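# Raise the plastic card from the box and hold it

## Task

Pick the plastic card up from the box and keep it motionless above the table, held between two opposing sides, with the entire card raised at least three finger widths above the height where it rested on the box. While it is airborne, never press the card between its opposite edges hard enough that a real card would bend, because that fails the task immediately. At the end, no hand motor may show moving in hand_stopped_by.

## Robot and tools

Robot: one arm ending in a five-finger right hand. The cameras are cam_high (overview) and cam_wrist (on the hand), each 504x504 pixels.

Frames. The scene frame has its origin on the table top beneath the arm base. +z is up, and +y is to the left when you face along +x. Reported positions are in metres and orientation is a wxyz quaternion. The hand point sits 0.05 m in front of the palm, where the index pad would meet the thumb tip. Its own axes are: +z along the straightened fingers, +y out of the palm, and +x across the palm toward the little finger, away from the thumb. Straight fingers extend 0.06 to 0.07 m past the point. A bracket on the little-finger side of the wrist sticks out 0.03 m further along +y and 0.11 m across the palm, so it can collide with things.

The row. Every command is a row of 14 numbers, each between -1 and 1, in this order: dx, dy, dz, rx, ry, rz, little, ring, middle, index, thumb_bend, thumb_turn, force_limit, speed.
- dx..rz are an offset, not a pose. They are expressed in the hand point's own axes and measured from the hand point's measured pose at the start of the action. 1.0 equals 0.6 m of travel or 180 degrees of rotation, and rx, ry, rz form one rotation vector.
- The six finger numbers are absolute targets. For little, ring, middle, index and thumb_bend, +1 is straight/open and -1 is fully curled. For thumb_turn, +1 is beside the palm and -1 is in front of it, facing the fingers. A pinch is roughly index -0.22, thumb_bend -0.75, thumb_turn -0.57.
- force_limit maps linearly from about 0 N at -1 to 10 N at +1 at the fingertip (15 N for the two thumb motors). It only stops closing motion.
- speed maps from nearly zero at -1 to full at +1. At full speed a whole finger travel takes 0.6 s. Use -0.9 or lower for a gentle close, because fast fingers overshoot the force limit.

execute_actions(actions): a list of actions. Each action is a list of up to 15 rows, and each row lasts one 1/30 s step. If an action has fewer rows, its last row repeats to fill 15 steps. Within one action, every row is an offset from that action's starting pose, not from the row before it. The first action of a call starts from the last pose reported. Each step is clipped to within 100 mm and 16 degrees of the measured pose, so large moves take several actions. An empty list just returns the current state and images.

move(target, speed, stop_force, blocking): follows a straight path toward the pose given by target.
- target is one 14-number row, offset from the pose in the latest result.
- speed is a top speed in m/s, from 0.002 to 0.5 (default 0.25). Rotation is capped at twice that value in rad/s.
- stop_force (13 to 80 N, optional) ends the path when the wrist sensor feels that much extra push against the motion. It is only valid on a slow move that does not rotate, and not in the first 0.2 s. Omit it when moving away from something you are pressing on.
- blocking=false returns after 0.5 s. It cannot be combined with stop_force. Afterwards use wait(0) to check, or stop.
A path lasts 0.5 to 10 s and does not avoid obstacles. The arm is stiff, so aiming even slightly past a firm contact can fault it. The result has a move: line giving the ending (done, off_target, moving, held, fault, contact), the limits that acted (paced = clipped, held = blocked steps), and the distance to target.

wait(seconds): 0 to 10 s while the last command is held. It returns early if a running move ends.
stop(): brakes a running move.
zoom_image(camera, region): enlarges [x0, y0, x1, y1] pixels of cam_high or cam_wrist, at most 504x504.
show_instructions(): shows the reference images.
finished_scene(scene): ends the current scene; pass its number (1 here). It cannot be undone.

Reading results. The state line gives the hand point position, quaternion and velocities. Hand target is the pose the controller is currently driving toward. A pose unreachable line means the clearance check changed or blocked the command. Wrist force and torque are in the hand point axes and include an offset of up to about 5.5 N plus noise; no reading at the start is normal. hand_measured, hand_stopped_by and hand_load_n each list six values in row order.
- hand_stopped_by words are moving, target, force, stalled and fault (a dead motor).
- A positive load means the finger is being pushed open. Loads near zero mean the grip was lost.
- Fingers lock once stopped. Resend the same numbers to keep a grip. To squeeze harder, raise force_limit and send a target that is more closed than measured. Make sure no motor reads moving before you finish.

Avoid:
- Outside force of 150 N, or joint torque at its limit (elbow 135 N m, wrists 48.6 N m). Either stops the arm for 10 s.
- Motor heat: a stop happens at 85 °C, with a warning from 70 °C.
- Knocking anything off the table, dropping the card, or hitting hard.
- Squeezing the card edge to edge. Grip it across its faces with a low force limit.
The arm lags about 0.17 s behind commands, and loose objects may get a small push now and then.

Each tool is called after "Emit:" as name(argument=value, ...), one argument or row to a line, values as JSON.

Reference images:

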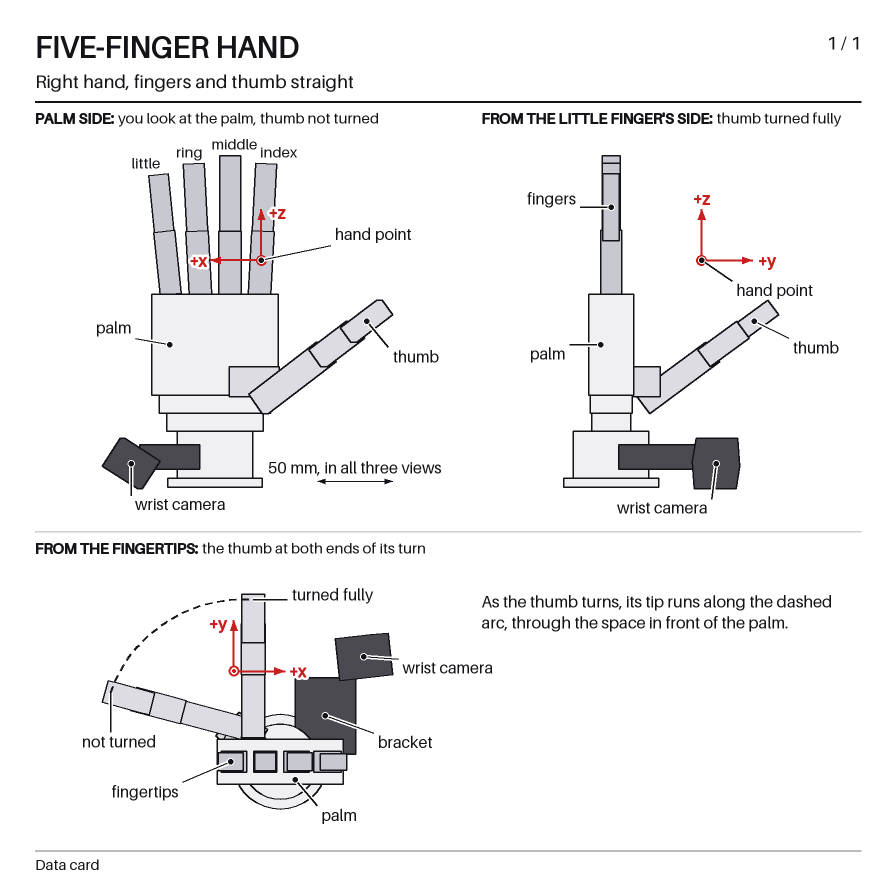

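## Session

Emit:
execute_actions(
  actions=[],
)

Scene clock: 0.00 s.
end_effector_position=(+0.7052, -0.0759, +0.1671) hand_measured=(+1.000, +1.000, +1.000, +1.000, +1.000, +1.000) hand_load_n=(+0.0, +0.0, +0.0, +0.0, +0.0, +0.0) hand_stopped_by=(target, target, target, target, target, target) hand_force_limit=0.00 hand_speed=-0.80 end_effector_quat_wxyz=(+0.037, -0.315, +0.948, +0.038) end_effector_velocity=(-0.000, +0.001, -0.001) end_effector_angular_velocity=(+0.001, +0.001, +0.000)
Joint positions: [-0.478 -0.983  1.544  1.015  1.464 -2.689]
Joint velocities: [ 0.     0.     0.001 -0.    -0.    -0.   ]
Motor temperatures (°C, as the motors report them): [20 22 23 29 25 30]
Wrist force (N, on the end effector, along its own x y z axes, offset not removed): no reading
Wrist torque (N m, same axes, about the end effector's origin, offset not removed): no reading
Hand target: +0.705, -0.076, +0.167; +0.037, -0.315, +0.948, +0.038

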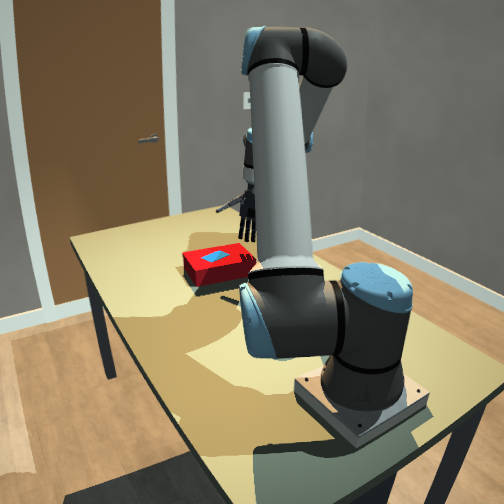

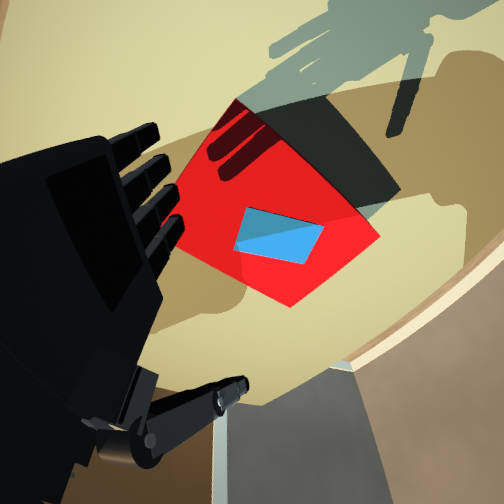

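Emit:
move(
  target=[0.1,0.1,0.05,0,0,0,1,1,1,1,1,1,0,0],
)

Scene clock: 2.20 s.
end_effector_position=(+0.6228, -0.0609, +0.1348) hand_measured=(+1.000, +1.000, +1.000, +1.000, +1.000, +1.000) hand_load_n=(+0.0, +0.0, +0.0, +0.0, +0.0, +0.0) hand_stopped_by=(target, target, target, target, target, target) hand_force_limit=0.00 hand_speed=0.00 end_effector_quat_wxyz=(+0.037, -0.315, +0.948, +0.038) end_effector_velocity=(-0.002, +0.000, -0.002) end_effector_angular_velocity=(+0.001, +0.001, +0.000)
Joint positions: [-0.518 -1.067  1.756  0.892  1.465 -2.729]
Joint velocities: [-0.001 -0.     0.005 -0.003 -0.001 -0.001]
Motor temperatures (°C, as the motors report them): [20 22 23 29 25 30]
Wrist force (N, on the end effector, along its own x y z axes, offset not removed): [1.2 -1.0 -5.4]
Wrist torque (N m, same axes, about the end effector's origin, offset not removed): [0.44 0.22 -0.14]
Hand target: +0.623, -0.061, +0.135; +0.037, -0.315, +0.948, +0.038
Off the commanded pose: 0.000 m, 0 deg.
move: done

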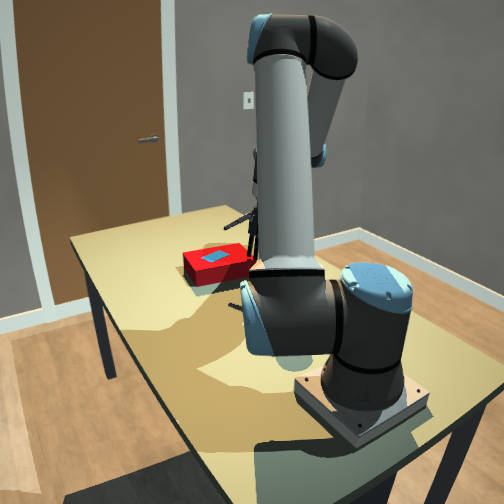

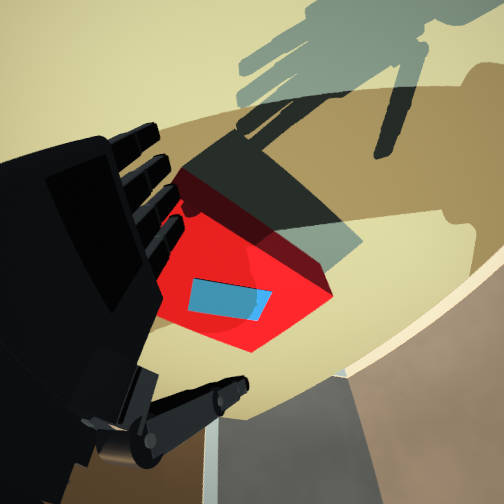

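Emit:
move(
  target=[-0.1,0.083,-0.02,0,0,0,1,1,1,1,1,1,0,0],
)

Scene clock: 3.97 s.
end_effector_position=(+0.6403, +0.0134, +0.1550) hand_measured=(+1.000, +1.000, +1.000, +1.000, +1.000, +1.000) hand_load_n=(+0.0, +0.0, +0.0, +0.0, +0.0, +0.0) hand_stopped_by=(target, target, target, target, target, target) hand_force_limit=0.00 hand_speed=0.00 end_effector_quat_wxyz=(+0.037, -0.315, +0.948, +0.038) end_effector_velocity=(+0.000, +0.001, +0.000) end_effector_angular_velocity=(-0.000, +0.001, -0.000)
Joint positions: [-0.398 -1.084  1.736  0.916  1.464 -2.608]
Joint velocities: [ 0.002  0.001 -0.001  0.001  0.001  0.003]
Motor temperatures (°C, as the motors report them): [20 22 23 29 25 30]
Wrist force (N, on the end effector, along its own x y z axes, offset not removed): [1.6 -0.4 -4.4]
Wrist torque (N m, same axes, about the end effector's origin, offset not removed): [0.38 0.26 -0.02]
Hand target: +0.640, +0.013, +0.155; +0.037, -0.315, +0.948, +0.038
Off the commanded pose: 0.000 m, 0 deg.
move: done

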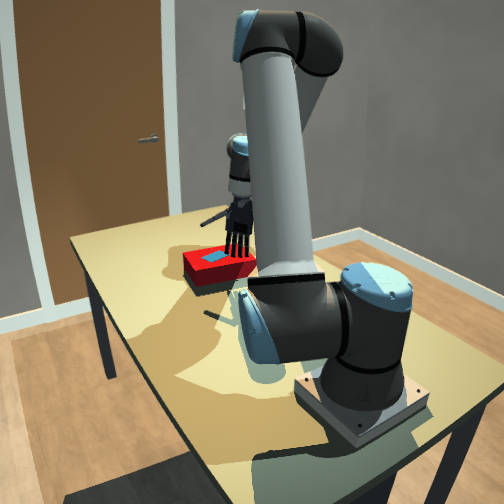

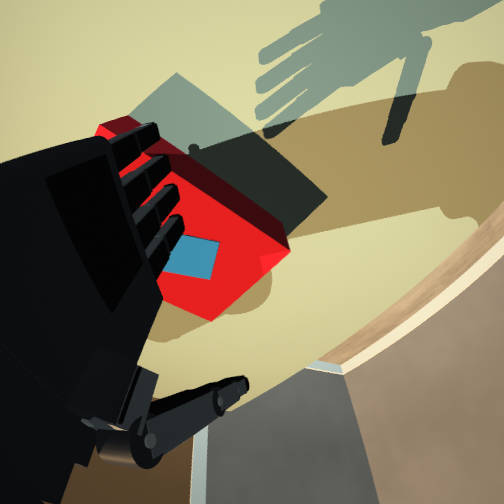

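Emit:
move(
  target=[0,0.033,0.05,0,0,0,1,1,1,1,1,1,0,0],
  speed=0.1,
)

Emit:
zoom_image(
  camera="cam_high",
  region=[150,190,300,310],
)

Scene clock: 5.67 s.
end_effector_position=(+0.6299, +0.0319, +0.1265) hand_measured=(+1.000, +1.000, +1.000, +1.000, +1.000, +1.000) hand_load_n=(+0.0, +0.0, -1.0, +1.5, +0.0, +0.0) hand_stopped_by=(target, target, target, target, target, target) hand_force_limit=0.00 hand_speed=0.00 end_effector_quat_wxyz=(+0.037, -0.315, +0.948, +0.038) end_effector_velocity=(-0.001, +0.002, -0.002) end_effector_angular_velocity=(+0.000, +0.001, +0.002)
Joint positions: [-0.376 -1.071  1.778  0.858  1.464 -2.586]
Joint velocities: [ 0.003  0.002  0.002 -0.003  0.     0.001]
Motor temperatures (°C, as the motors report them): [20 22 23 29 25 30]
Wrist force (N, on the end effector, along its own x y z axes, offset not removed): [6.0 -9.8 -54.3]
Wrist torque (N m, same axes, about the end effector's origin, offset not removed): [3.81 -0.34 0.15]
Hand target: +0.630, +0.032, +0.126; +0.037, -0.315, +0.948, +0.038
Off the commanded pose: 0.000 m, 0 deg.
move: done

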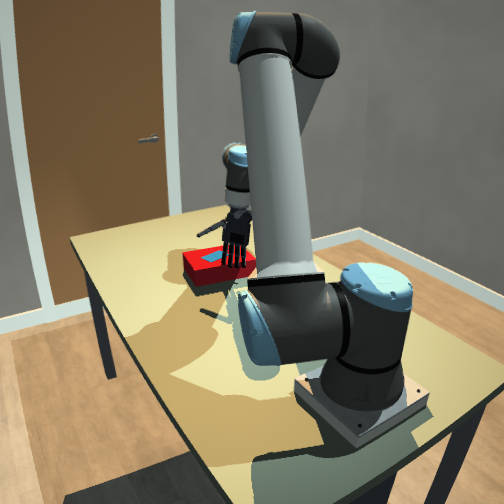

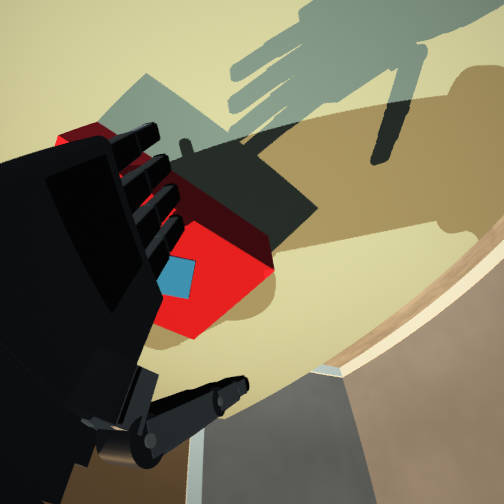

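Region (150, 190, 300, 310) of cam_high's 504x504 image, scaled by 3.360, with more detail than that image has; it fills the top 403 rows of this view, and the rest is white.

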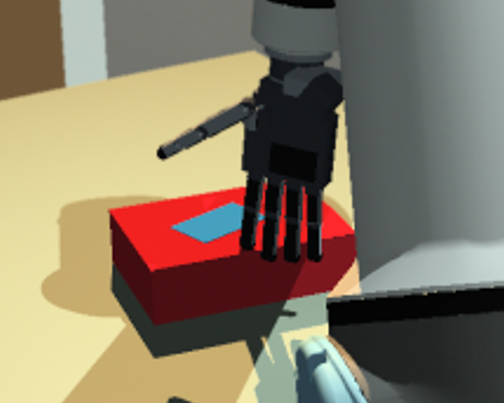

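Emit:
move(
  target=[-0.11,-0.03,-0.02,0,0,0,1,1,1,1,1,1,0,0],
  speed=0.1,
)

Emit:
zoom_image(
  camera="cam_high",
  region=[150,190,300,310],
)

Scene clock: 8.67 s.
end_effector_position=(+0.6927, +0.0557, +0.1437) hand_measured=(+1.000, +1.000, +1.000, +1.000, +1.000, +1.000) hand_load_n=(+0.0, +0.0, +0.0, +0.0, +0.0, +0.0) hand_stopped_by=(target, target, target, target, target, target) hand_force_limit=0.00 hand_speed=0.00 end_effector_quat_wxyz=(+0.037, -0.315, +0.948, +0.038) end_effector_velocity=(+0.001, +0.001, -0.000) end_effector_angular_velocity=(-0.000, +0.001, +0.000)
Joint positions: [-0.308 -1.008  1.631  0.935  1.464 -2.518]
Joint velocities: [ 0.002  0.002 -0.004  0.002  0.001  0.001]
Motor temperatures (°C, as the motors report them): [20 22 23 29 25 30]
Wrist force (N, on the end effector, along its own x y z axes, offset not removed): [-0.4 -1.3 -0.5]
Wrist torque (N m, same axes, about the end effector's origin, offset not removed): [0.03 0.46 -0.35]
Hand target: +0.693, +0.056, +0.144; +0.037, -0.315, +0.948, +0.038
Off the commanded pose: 0.000 m, 0 deg.
move: done

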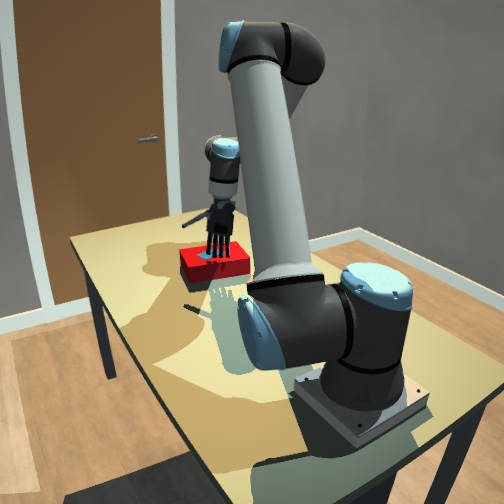

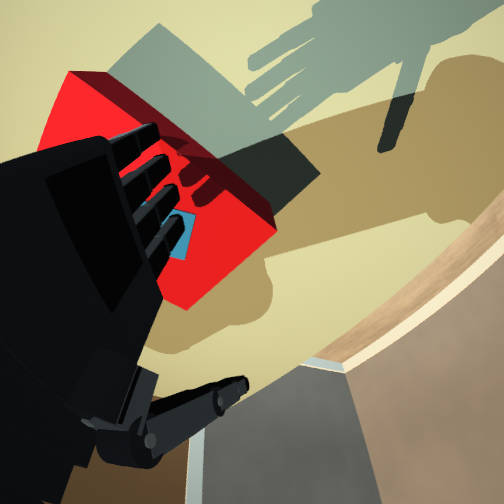

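Region (150, 190, 300, 310) of cam_high's 504x504 image, scaled by 3.360, with more detail than that image has; it fills the top 403 rows of this view, and the rest is white.

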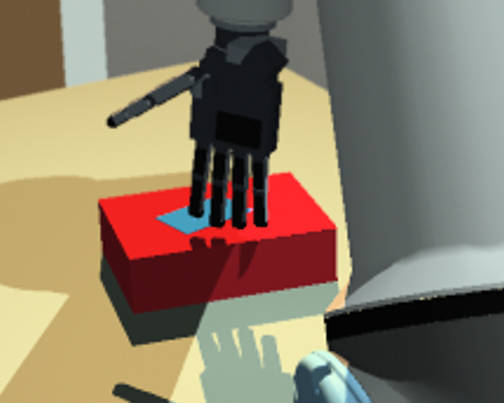

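Emit:
move(
  target=[0,0,0.04,0,0,0,1,1,1,1,1,1,0,0],
  speed=0.01,
  stop_force=13,
)

Emit:
move(
  target=[0.072,0.045,0.0,0,0,0,1,1,1,1,1,1,0,0],
  speed=0.03,
)

Emit:
zoom_image(
  camera="cam_high",
  region=[150,190,300,310],
)

Scene clock: 10.63 s.
end_effector_position=(+0.6932, +0.0566, +0.1348) hand_measured=(+1.000, +1.000, +1.000, +1.000, +1.000, +1.000) hand_load_n=(+0.0, +0.0, +0.0, +0.0, +0.0, +0.0) hand_stopped_by=(target, target, target, target, target, target) hand_force_limit=0.00 hand_speed=0.00 end_effector_quat_wxyz=(+0.037, -0.315, +0.948, +0.038) end_effector_velocity=(-0.001, +0.001, +0.001) end_effector_angular_velocity=(+0.000, +0.001, +0.001)
Joint positions: [-0.307 -0.999  1.635  0.922  1.464 -2.517]
Joint velocities: [ 0.001 -0.002 -0.     0.003  0.     0.   ]
Motor temperatures (°C, as the motors report them): [20 22 23 29 25 30]
Wrist force (N, on the end effector, along its own x y z axes, offset not removed): [1.4 -0.9 -29.7]
Wrist torque (N m, same axes, about the end effector's origin, offset not removed): [2.01 1.24 -0.06]
Hand target: +0.693, +0.057, +0.135; +0.037, -0.315, +0.948, +0.038
Off the commanded pose: 0.015 m, 0 deg.
move: contact

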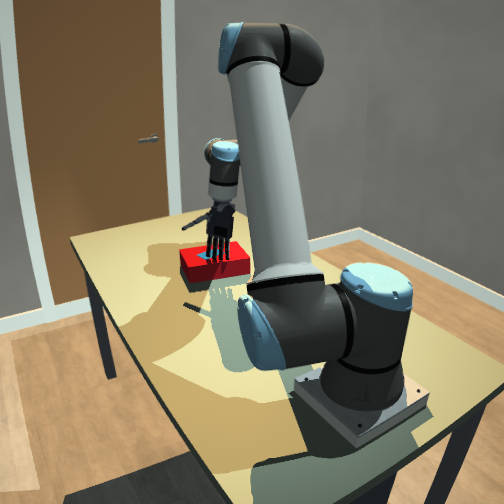

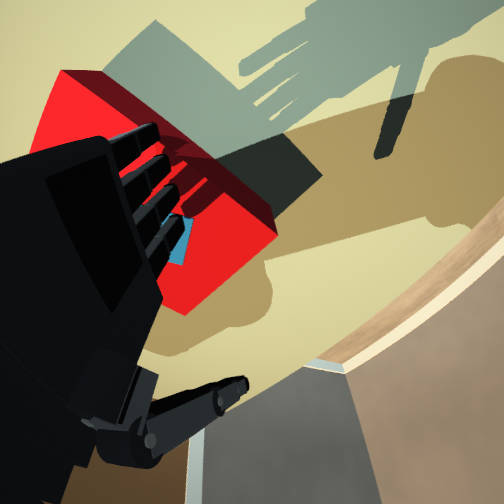

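Scene clock: 12.67 s.
end_effector_position=(+0.6426, +0.0525, +0.1322) hand_measured=(+1.000, +1.000, +1.000, +1.000, +1.000, +1.000) hand_load_n=(+0.0, +0.0, +1.5, +0.0, +0.0, +0.0) hand_stopped_by=(target, target, target, target, target, target) hand_force_limit=0.00 hand_speed=0.00 end_effector_quat_wxyz=(+0.037, -0.315, +0.948, +0.038) end_effector_velocity=(-0.002, +0.001, -0.001) end_effector_angular_velocity=(+0.000, +0.000, +0.002)
Joint positions: [-0.338 -1.063  1.751  0.874  1.464 -2.548]
Joint velocities: [ 0.    -0.001  0.004 -0.002 -0.    -0.001]
Motor temperatures (°C, as the motors report them): [20 22 23 29 25 30]
Wrist force (N, on the end effector, along its own x y z axes, offset not removed): [-31.2 -10.4 -100.0]
Wrist torque (N m, same axes, about the end effector's origin, offset not removed): [6.44 0.18 -2.42]
Hand target: +0.642, +0.052, +0.132; +0.037, -0.315, +0.948, +0.038
Off the commanded pose: 0.000 m, 0 deg.
move: done

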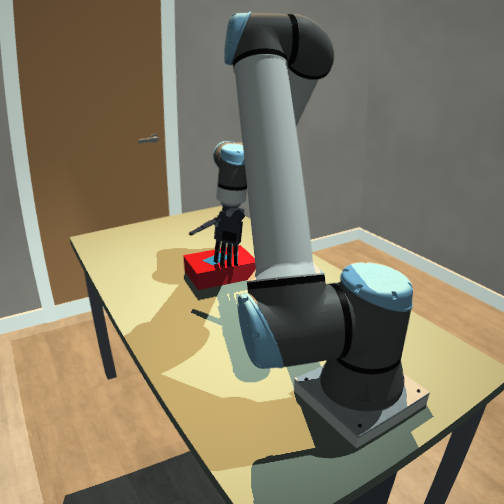

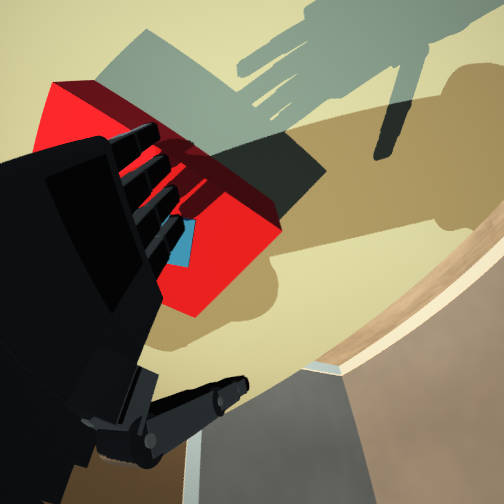

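Region (150, 190, 300, 310) of cam_high's 504x504 image, scaled by 3.360, with more detail than that image has; it fills the top 403 rows of this view, and the rest is white.

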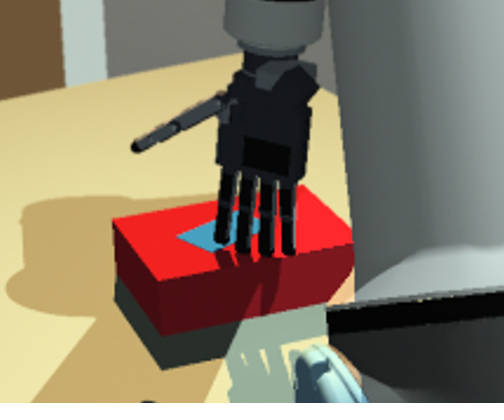

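Emit:
move(
  target=[0,0,-0.008,0,0,0,1,1,1,1,1,1,0,0],
  speed=0.02,
)

Emit:
move(
  target=[0.058,0.036,-0.0035,0,0,0,1,1,1,1,1,1,0,0],
  speed=0.03,
)

Emit:
zoom_image(
  camera="cam_high",
  region=[150,190,300,310],
)

Scene clock: 15.40 s.
end_effector_position=(+0.6423, +0.0520, +0.1366) hand_measured=(+1.000, +1.000, +1.000, +1.000, +1.000, +1.000) hand_load_n=(+0.0, +0.0, +0.0, +0.0, +0.0, +0.0) hand_stopped_by=(target, target, target, target, target, target) hand_force_limit=0.00 hand_speed=0.00 end_effector_quat_wxyz=(+0.037, -0.315, +0.948, +0.038) end_effector_velocity=(+0.001, -0.000, +0.003) end_effector_angular_velocity=(-0.001, -0.002, +0.000)
Joint positions: [-0.338 -1.068  1.749  0.881  1.464 -2.549]
Joint velocities: [ 0.    -0.003 -0.002  0.002  0.    -0.   ]
Motor temperatures (°C, as the motors report them): [20 22 23 29 25 30]
Wrist force (N, on the end effector, along its own x y z axes, offset not removed): [2.1 -2.8 -3.8]
Wrist torque (N m, same axes, about the end effector's origin, offset not removed): [0.02 0.18 -0.17]
Hand target: +0.642, +0.052, +0.137; +0.037, -0.315, +0.948, +0.038
Off the commanded pose: 0.000 m, 0 deg.
move: done

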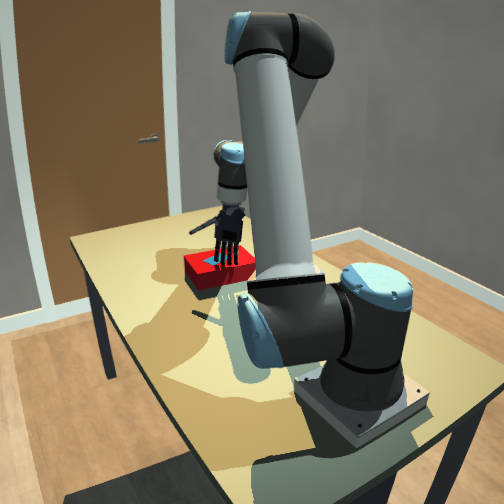

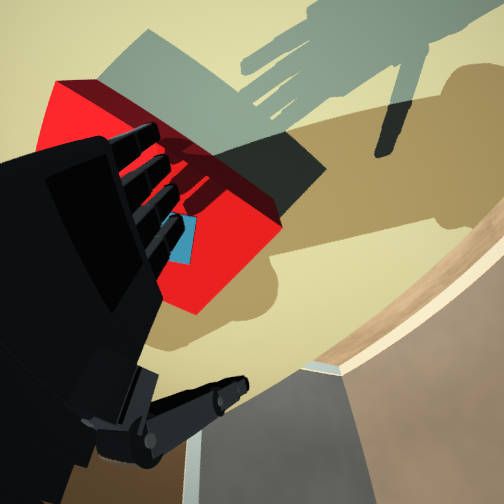

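Scene clock: 17.10 s.
end_effector_position=(+0.6016, +0.0483, +0.1365) hand_measured=(+1.000, +1.000, +1.000, +1.000, +1.000, +1.000) hand_load_n=(+0.0, +0.0, +0.0, +0.0, +0.0, +0.0) hand_stopped_by=(target, target, target, target, target, target) hand_force_limit=0.00 hand_speed=0.00 end_effector_quat_wxyz=(+0.037, -0.315, +0.948, +0.038) end_effector_velocity=(-0.001, -0.000, +0.000) end_effector_angular_velocity=(-0.000, -0.001, +0.000)
Joint positions: [-0.368 -1.122  1.838  0.849  1.464 -2.578]
Joint velocities: [-0.001 -0.002  0.003 -0.001 -0.    -0.001]
Motor temperatures (°C, as the motors report them): [20 22 23 29 25 30]
Wrist force (N, on the end effector, along its own x y z axes, offset not removed): [1.1 -2.1 -3.7]
Wrist torque (N m, same axes, about the end effector's origin, offset not removed): [0.01 0.40 -0.20]
Hand target: +0.601, +0.048, +0.137; +0.037, -0.315, +0.948, +0.038
Off the commanded pose: 0.000 m, 0 deg.
move: done

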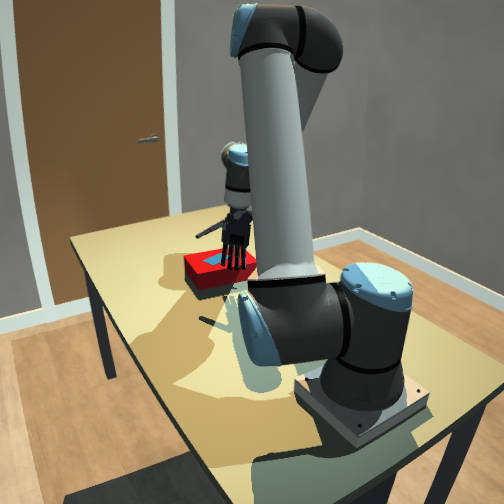

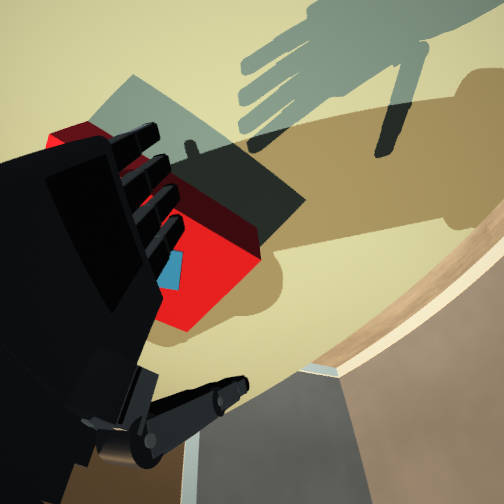

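Region (150, 190, 300, 310) of cam_high's 504x504 image, scaled by 3.360, with more detail than that image has; it fills the top 403 rows of this view, and the rest is white.

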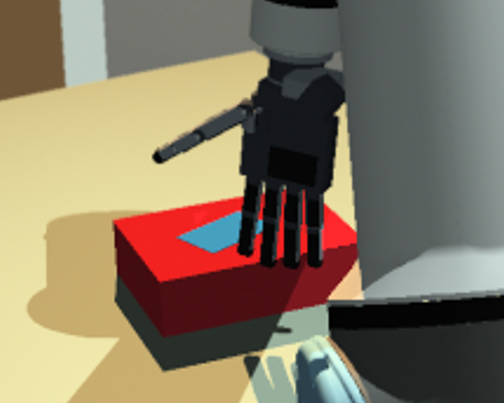

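Emit:
move(
  target=[0,0,-0.1,0,0,0.68,1,1,1,1,1,1,0,0],
)

Emit:
move(
  target=[0,0,0,0.25,0,0,1,1,1,1,1,1,0,0],
)

Scene clock: 23.17 s.
end_effector_position=(+0.5988, +0.0424, +0.1965) hand_measured=(+1.000, +1.000, +1.000, +1.000, +1.000, +1.000) hand_load_n=(+0.0, +0.0, +0.0, +0.0, +0.0, +0.0) hand_stopped_by=(target, target, target, target, target, target) hand_force_limit=0.00 hand_speed=0.00 end_effector_quat_wxyz=(-0.016, +0.679, +0.733, +0.051) end_effector_velocity=(+0.001, -0.001, +0.000) end_effector_angular_velocity=(-0.000, +0.000, -0.011)
Joint positions: [-0.258 -1.302  1.954  0.901  1.465 -0.332]
Joint velocities: [ 0.001  0.001 -0.002  0.     0.001  0.012]
Motor temperatures (°C, as the motors report them): [20 22 23 29 25 30]
Wrist force (N, on the end effector, along its own x y z axes, offset not removed): [0.7 -2.3 -4.2]
Wrist torque (N m, same axes, about the end effector's origin, offset not removed): [0.05 0.44 -0.22]
Hand target: +0.599, +0.042, +0.197; -0.016, +0.679, +0.732, +0.051
Off the commanded pose: 0.000 m, 0 deg.
move: done

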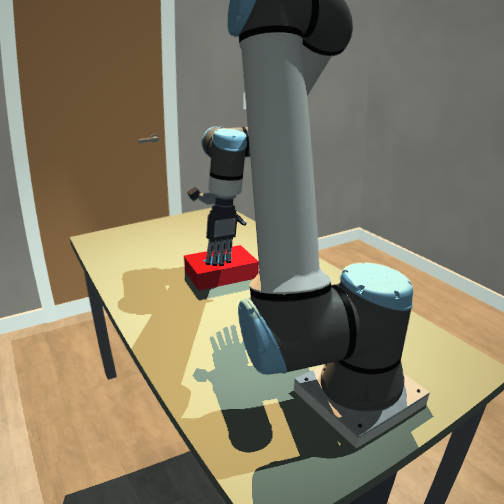

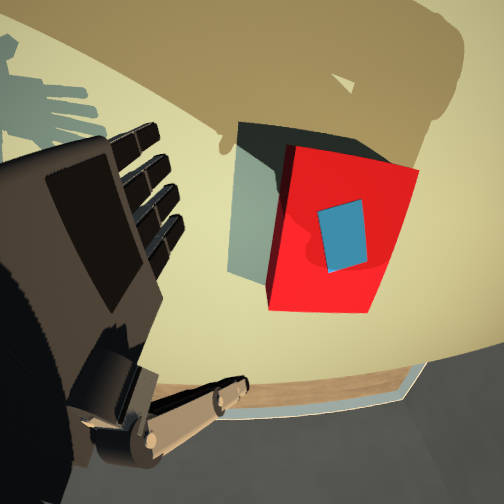

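Scene clock: 25.23 s.
end_effector_position=(+0.5987, +0.0425, +0.1963) hand_measured=(+1.000, +1.000, +1.000, +1.000, +1.000, +1.000) hand_load_n=(+0.0, +0.0, +0.0, +0.0, +0.0, +0.0) hand_stopped_by=(target, target, target, target, target, target) hand_force_limit=0.00 hand_speed=0.00 end_effector_quat_wxyz=(-0.274, +0.621, +0.697, -0.233) end_effector_velocity=(+0.000, -0.000, +0.001) end_effector_angular_velocity=(-0.001, +0.008, -0.000)
Joint positions: [-0.157 -0.946  1.627  1.622  1.66  -0.238]
Joint velocities: [ 0.     0.003 -0.003  0.008  0.001  0.002]
Motor temperatures (°C, as the motors report them): [20 22 23 29 25 30]
Wrist force (N, on the end effector, along its own x y z axes, offset not removed): [2.9 -3.1 -2.2]
Wrist torque (N m, same axes, about the end effector's origin, offset not removed): [-0.27 0.11 -0.14]
Hand target: +0.599, +0.043, +0.196; -0.274, +0.621, +0.697, -0.234
Off the commanded pose: 0.000 m, 0 deg.
move: done

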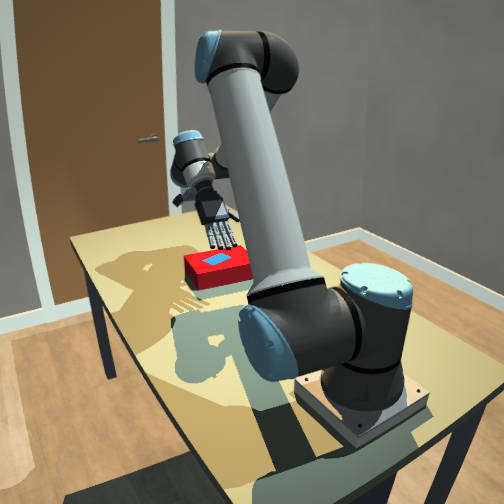

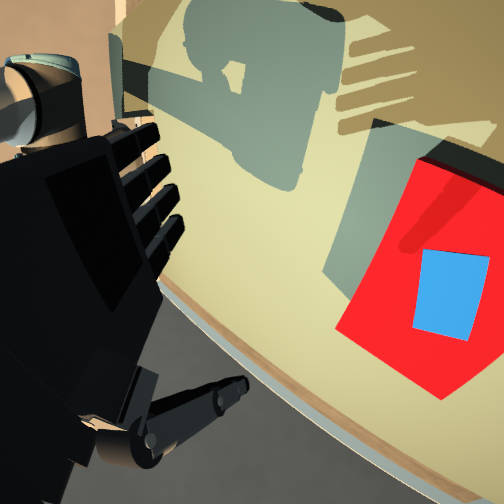

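Emit:
move(
  target=[-0.062,0.33,-0.07,0,0,0,1,1,1,1,1,1,0,0],
  speed=0.15,
)

Emit:
zoom_image(
  camera="cam_high",
  region=[130,180,280,300],
)

Scene clock: 28.47 s.
end_effector_position=(+0.7754, +0.0293, +0.0921) hand_measured=(+1.000, +1.000, +1.000, +1.000, +1.000, +1.000) hand_load_n=(+0.0, +0.0, +0.0, +0.0, +0.0, +0.0) hand_stopped_by=(target, target, target, target, target, target) hand_force_limit=0.00 hand_speed=0.00 end_effector_quat_wxyz=(-0.274, +0.621, +0.697, -0.233) end_effector_velocity=(+0.002, -0.000, +0.000) end_effector_angular_velocity=(-0.000, -0.000, -0.000)
Joint positions: [-0.141 -0.602  1.186  1.721  1.649 -0.226]
Joint velocities: [ 0.     0.002 -0.005  0.003 -0.     0.   ]
Motor temperatures (°C, as the motors report them): [20 22 23 29 25 30]
Wrist force (N, on the end effector, along its own x y z axes, offset not removed): [-1.5 -3.0 -3.5]
Wrist torque (N m, same axes, about the end effector's origin, offset not removed): [-0.19 0.73 -0.53]
Hand target: +0.776, +0.029, +0.092; -0.274, +0.621, +0.697, -0.233
Off the commanded pose: 0.001 m, 0 deg.
move: done

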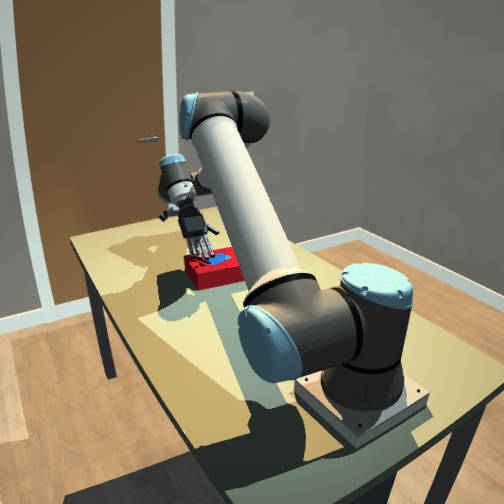

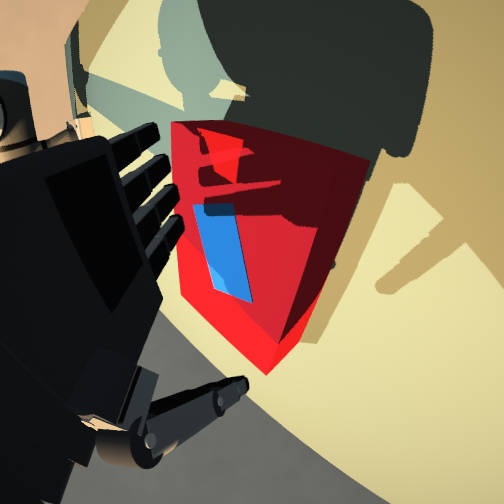

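Region (130, 180, 280, 300) of cam_high's 504x504 image, scaled by 3.360, with more detail than that image has; it fills the top 403 rows of this view, and the rest is white.

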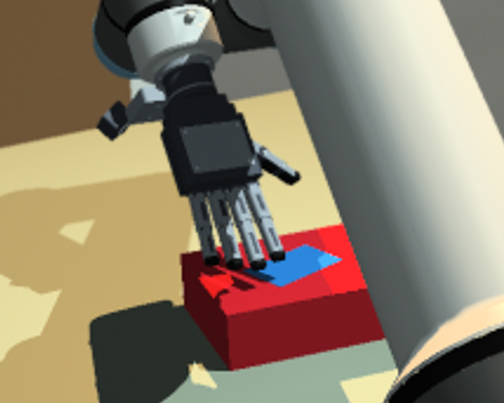

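Emit:
move(
  target=[-0.083,-0.035,0.035,0,0,0,1,1,1,1,1,1,0,0],
  speed=0.1,
)

Emit:
execute_actions(
  actions=[
    [[0,0,0,0,0,0,1,1,0,0,1,1,-0.4,-0.8]],
    [[0,0,0,0,0,0,1,1,0,0,1,1,-0.4,-0.8]],
    [[0,0,0,0,0,0,1,1,0,0,1,1,-0.4,-0.8]],
    [[0,0,0,0,0,0,1,1,0,0,1,1,-0.4,-0.8]],
  ],
)

Emit:
zoom_image(
  camera="cam_high",
  region=[130,180,280,300],
)

Scene clock: 30.37 s.
end_effector_position=(+0.7499, -0.0223, +0.0858) hand_measured=(+1.000, +1.000, +1.000, +1.000, +1.000, +1.000) hand_load_n=(+0.0, +0.0, +0.0, +0.0, +0.0, +0.0) hand_stopped_by=(target, target, target, target, target, target) hand_force_limit=0.00 hand_speed=0.00 end_effector_quat_wxyz=(-0.274, +0.621, +0.697, -0.233) end_effector_velocity=(-0.001, -0.002, +0.000) end_effector_angular_velocity=(+0.000, -0.000, -0.001)
Joint positions: [-0.204 -0.635  1.266  1.669  1.691 -0.272]
Joint velocities: [-0.003 -0.001  0.002 -0.001  0.001 -0.001]
Motor temperatures (°C, as the motors report them): [20 22 23 29 25 30]
Wrist force (N, on the end effector, along its own x y z axes, offset not removed): [0.4 -2.6 -0.2]
Wrist torque (N m, same axes, about the end effector's origin, offset not removed): [-0.26 0.42 -0.34]
Hand target: +0.750, -0.022, +0.086; -0.274, +0.621, +0.697, -0.233
Off the commanded pose: 0.000 m, 0 deg.
move: done

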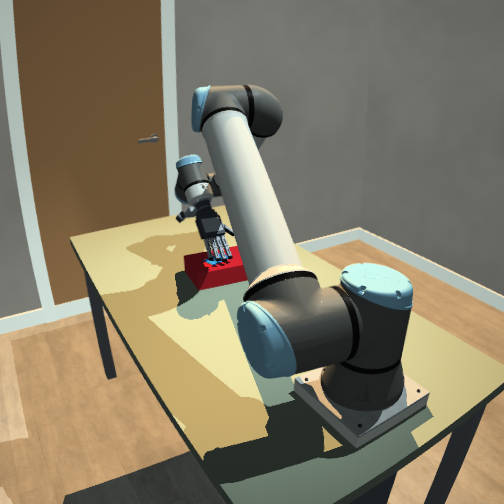

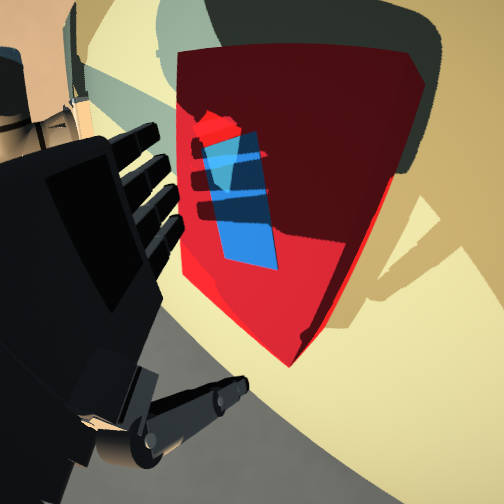

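Scene clock: 32.37 s.
end_effector_position=(+0.7499, -0.0224, +0.0859) hand_measured=(+1.000, +1.000, +0.680, +0.570, +1.000, +1.000) hand_load_n=(+0.0, +0.0, +4.5, +4.0, +0.0, +0.0) hand_stopped_by=(target, target, force, force, target, target) hand_force_limit=-0.40 hand_speed=-0.80 end_effector_quat_wxyz=(-0.274, +0.621, +0.697, -0.233) end_effector_velocity=(-0.000, -0.001, +0.000) end_effector_angular_velocity=(+0.000, -0.000, -0.001)
Joint positions: [-0.204 -0.635  1.266  1.669  1.691 -0.272]
Joint velocities: [-0.001 -0.     0.     0.     0.    -0.   ]
Motor temperatures (°C, as the motors report them): [20 22 23 29 25 30]
Wrist force (N, on the end effector, along its own x y z axes, offset not removed): [1.9 -16.2 -9.7]
Wrist torque (N m, same axes, about the end effector's origin, offset not removed): [0.43 0.42 -0.35]
Hand target: +0.750, -0.022, +0.086; -0.274, +0.621, +0.697, -0.233
Off the commanded pose: 0.000 m, 0 deg.

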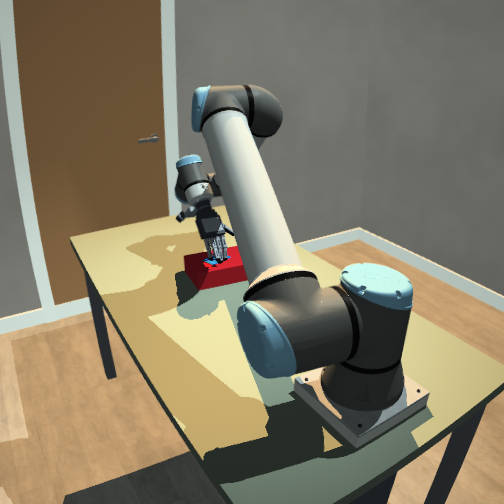

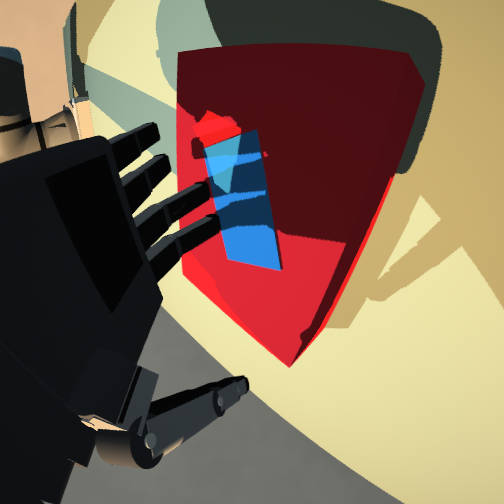

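Region (130, 180, 280, 300) of cam_high's 504x504 image, scaled by 3.360, with more detail than that image has; it fills the top 403 rows of this view, and the rest is white.

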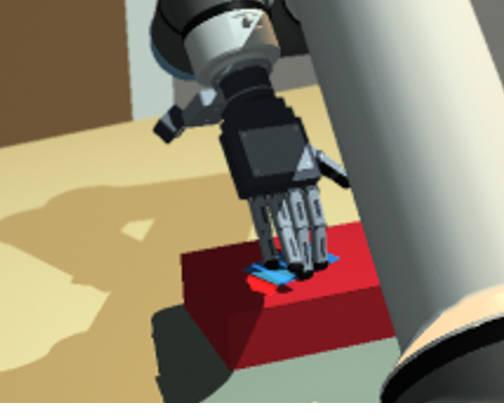

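Emit:
move(
  target=[0,-0.137,0.122,0,0,0,1,1,0,0,1,1,-0.4,-0.8],
  speed=0.04,
)

Emit:
zoom_image(
  camera="cam_high",
  region=[130,180,280,300],
)

Scene clock: 47.00 s.
end_effector_position=(+0.6404, -0.0313, +0.0864) hand_measured=(+1.000, +1.000, +0.680, +0.568, +1.000, +1.000) hand_load_n=(+0.0, +0.0, +0.0, +0.0, +0.0, +0.0) hand_stopped_by=(target, target, force, force, target, target) hand_force_limit=-0.40 hand_speed=-0.80 end_effector_quat_wxyz=(-0.274, +0.621, +0.697, -0.233) end_effector_velocity=(-0.002, -0.000, -0.001) end_effector_angular_velocity=(+0.000, +0.001, +0.000)
Joint positions: [-0.244 -0.777  1.557  1.516  1.718 -0.303]
Joint velocities: [-0.001 -0.002  0.005 -0.003  0.001 -0.001]
Motor temperatures (°C, as the motors report them): [20 22 23 29 25 30]
Wrist force (N, on the end effector, along its own x y z axes, offset not removed): [1.9 -3.2 -3.4]
Wrist torque (N m, same axes, about the end effector's origin, offset not removed): [-0.16 0.26 -0.23]
Hand target: +0.640, -0.031, +0.086; -0.274, +0.621, +0.697, -0.233
Off the commanded pose: 0.000 m, 0 deg.
move: done

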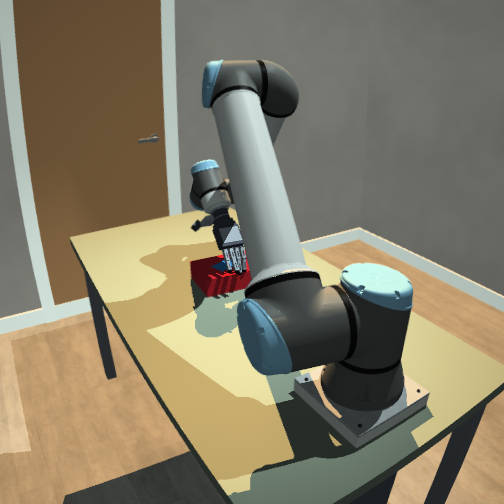

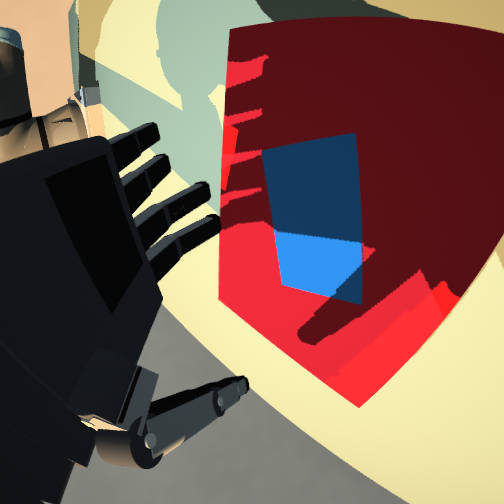

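Region (130, 180, 280, 300) of cam_high's 504x504 image, scaled by 3.360, with more detail than that image has; it fills the top 403 rows of this view, and the rest is white.

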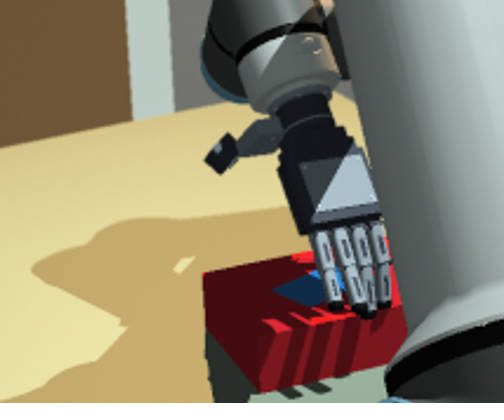

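Emit:
move(
  target=[0,0.2,-0.178,0,0,0,1,1,1,1,1,1,-0.4,0],
  speed=0.1,
)

Emit:
execute_actions(
  actions=[
    [[0,0,0,0,0,0,1,1,0,0,1,1,-0.4,-0.8]],
    [[0,0,0,0,0,0,1,1,0,0,1,1,-0.4,-0.8]],
    [[0,0,0,0,0,0,1,1,0,0,1,1,-0.4,-0.8]],
  ],
)

Emit:
move(
  target=[0,-0.063,0.056,0,0,0,1,1,0,0,1,1,-0.4,-0.8],
  speed=0.03,
)

Emit:
zoom_image(
  camera="cam_high",
  region=[130,180,280,300],
)

Scene clock: 50.80 s.
end_effector_position=(+0.8003, -0.0182, +0.0856) hand_measured=(+1.000, +1.000, +1.000, +1.000, +1.000, +1.000) hand_load_n=(+0.0, +0.0, +0.0, +0.0, +0.0, +0.0) hand_stopped_by=(target, target, target, target, target, target) hand_force_limit=-0.40 hand_speed=0.00 end_effector_quat_wxyz=(-0.274, +0.621, +0.697, -0.233) end_effector_velocity=(+0.002, +0.001, -0.000) end_effector_angular_velocity=(-0.000, +0.000, +0.001)
Joint positions: [-0.188 -0.56   1.111  1.75   1.681 -0.261]
Joint velocities: [ 0.001  0.004 -0.007  0.003 -0.     0.001]
Motor temperatures (°C, as the motors report them): [20 22 23 29 25 30]
Wrist force (N, on the end effector, along its own x y z axes, offset not removed): [-0.8 -1.8 -6.3]
Wrist torque (N m, same axes, about the end effector's origin, offset not removed): [0.27 0.69 -0.25]
Hand target: +0.800, -0.018, +0.086; -0.274, +0.621, +0.697, -0.233
Off the commanded pose: 0.000 m, 0 deg.
move: done

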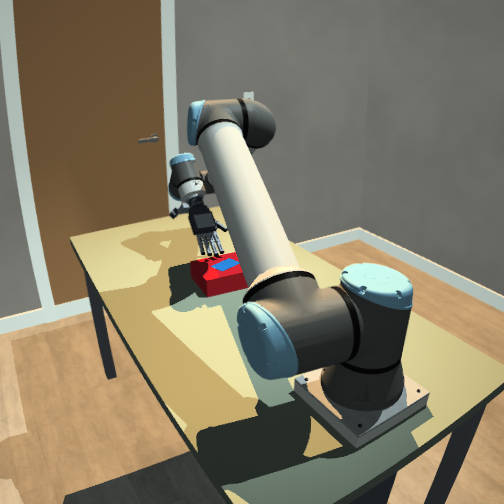

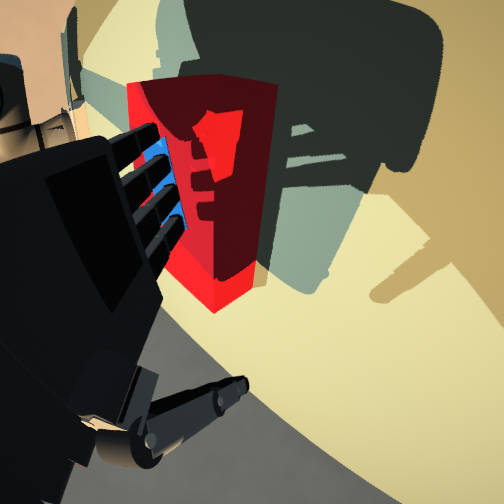

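Scene clock: 52.30 s.
end_effector_position=(+0.8003, -0.0182, +0.0856) hand_measured=(+1.000, +1.000, +0.702, +0.534, +1.000, +1.000) hand_load_n=(+0.0, +0.0, +3.5, +0.0, +0.0, +0.0) hand_stopped_by=(target, target, force, moving, target, target) hand_force_limit=-0.40 hand_speed=-0.80 end_effector_quat_wxyz=(-0.274, +0.621, +0.697, -0.233) end_effector_velocity=(+0.000, +0.001, +0.001) end_effector_angular_velocity=(-0.000, -0.000, +0.001)
Joint positions: [-0.188 -0.56   1.111  1.75   1.681 -0.261]
Joint velocities: [ 0.001 -0.001  0.     0.     0.     0.   ]
Motor temperatures (°C, as the motors report them): [20 22 23 29 25 30]
Wrist force (N, on the end effector, along its own x y z axes, offset not removed): [2.3 -3.4 -3.5]
Wrist torque (N m, same axes, about the end effector's origin, offset not removed): [0.56 0.17 -0.17]
Hand target: +0.800, -0.018, +0.086; -0.274, +0.621, +0.697, -0.233
Off the commanded pose: 0.000 m, 0 deg.

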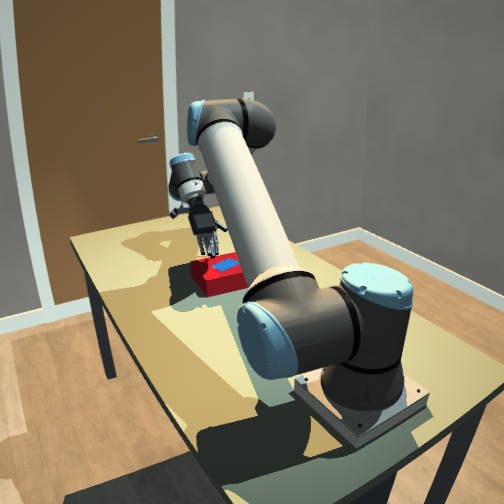

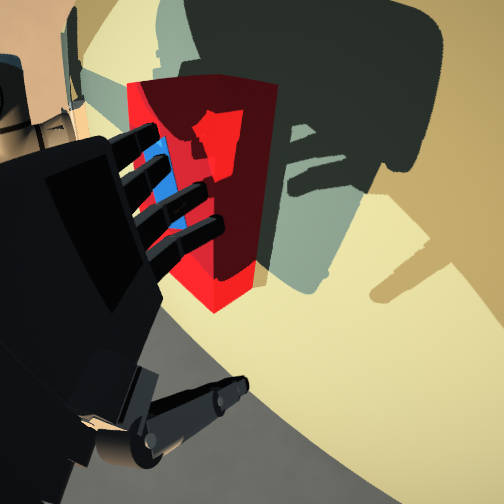

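Scene clock: 54.30 s.
end_effector_position=(+0.7501, -0.0223, +0.0859) hand_measured=(+1.000, +1.000, +0.702, +0.000, +1.000, +1.000) hand_load_n=(+0.0, +0.0, +0.0, +0.0, +0.0, +0.0) hand_stopped_by=(target, target, force, target, target, target) hand_force_limit=-0.40 hand_speed=-0.80 end_effector_quat_wxyz=(-0.274, +0.621, +0.697, -0.233) end_effector_velocity=(-0.001, +0.000, +0.001) end_effector_angular_velocity=(-0.000, -0.002, +0.001)
Joint positions: [-0.204 -0.635  1.265  1.67   1.691 -0.272]
Joint velocities: [ 0.    -0.004  0.005 -0.003  0.001 -0.001]
Motor temperatures (°C, as the motors report them): [20 22 23 29 25 30]
Wrist force (N, on the end effector, along its own x y z axes, offset not removed): [0.3 -3.3 -3.7]
Wrist torque (N m, same axes, about the end effector's origin, offset not removed): [-0.15 0.49 -0.32]
Hand target: +0.750, -0.022, +0.086; -0.274, +0.621, +0.697, -0.233
Off the commanded pose: 0.000 m, 0 deg.
move: done

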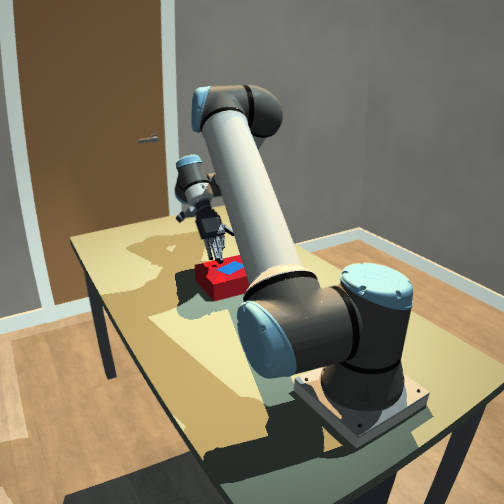

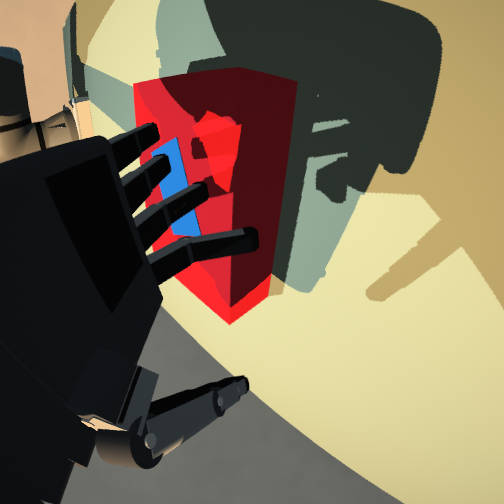

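Region (130, 180, 280, 300) of cam_high's 504x504 image, scaled by 3.360, with more detail than that image has; it fills the top 403 rows of this view, and the rest is white.

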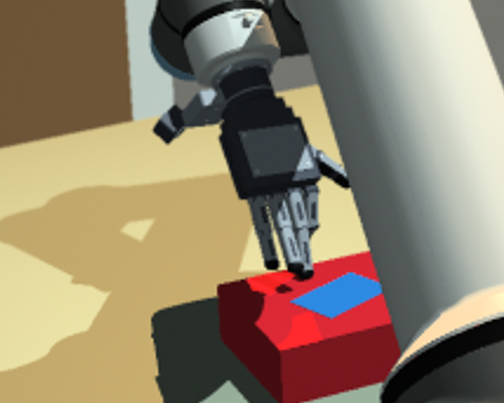

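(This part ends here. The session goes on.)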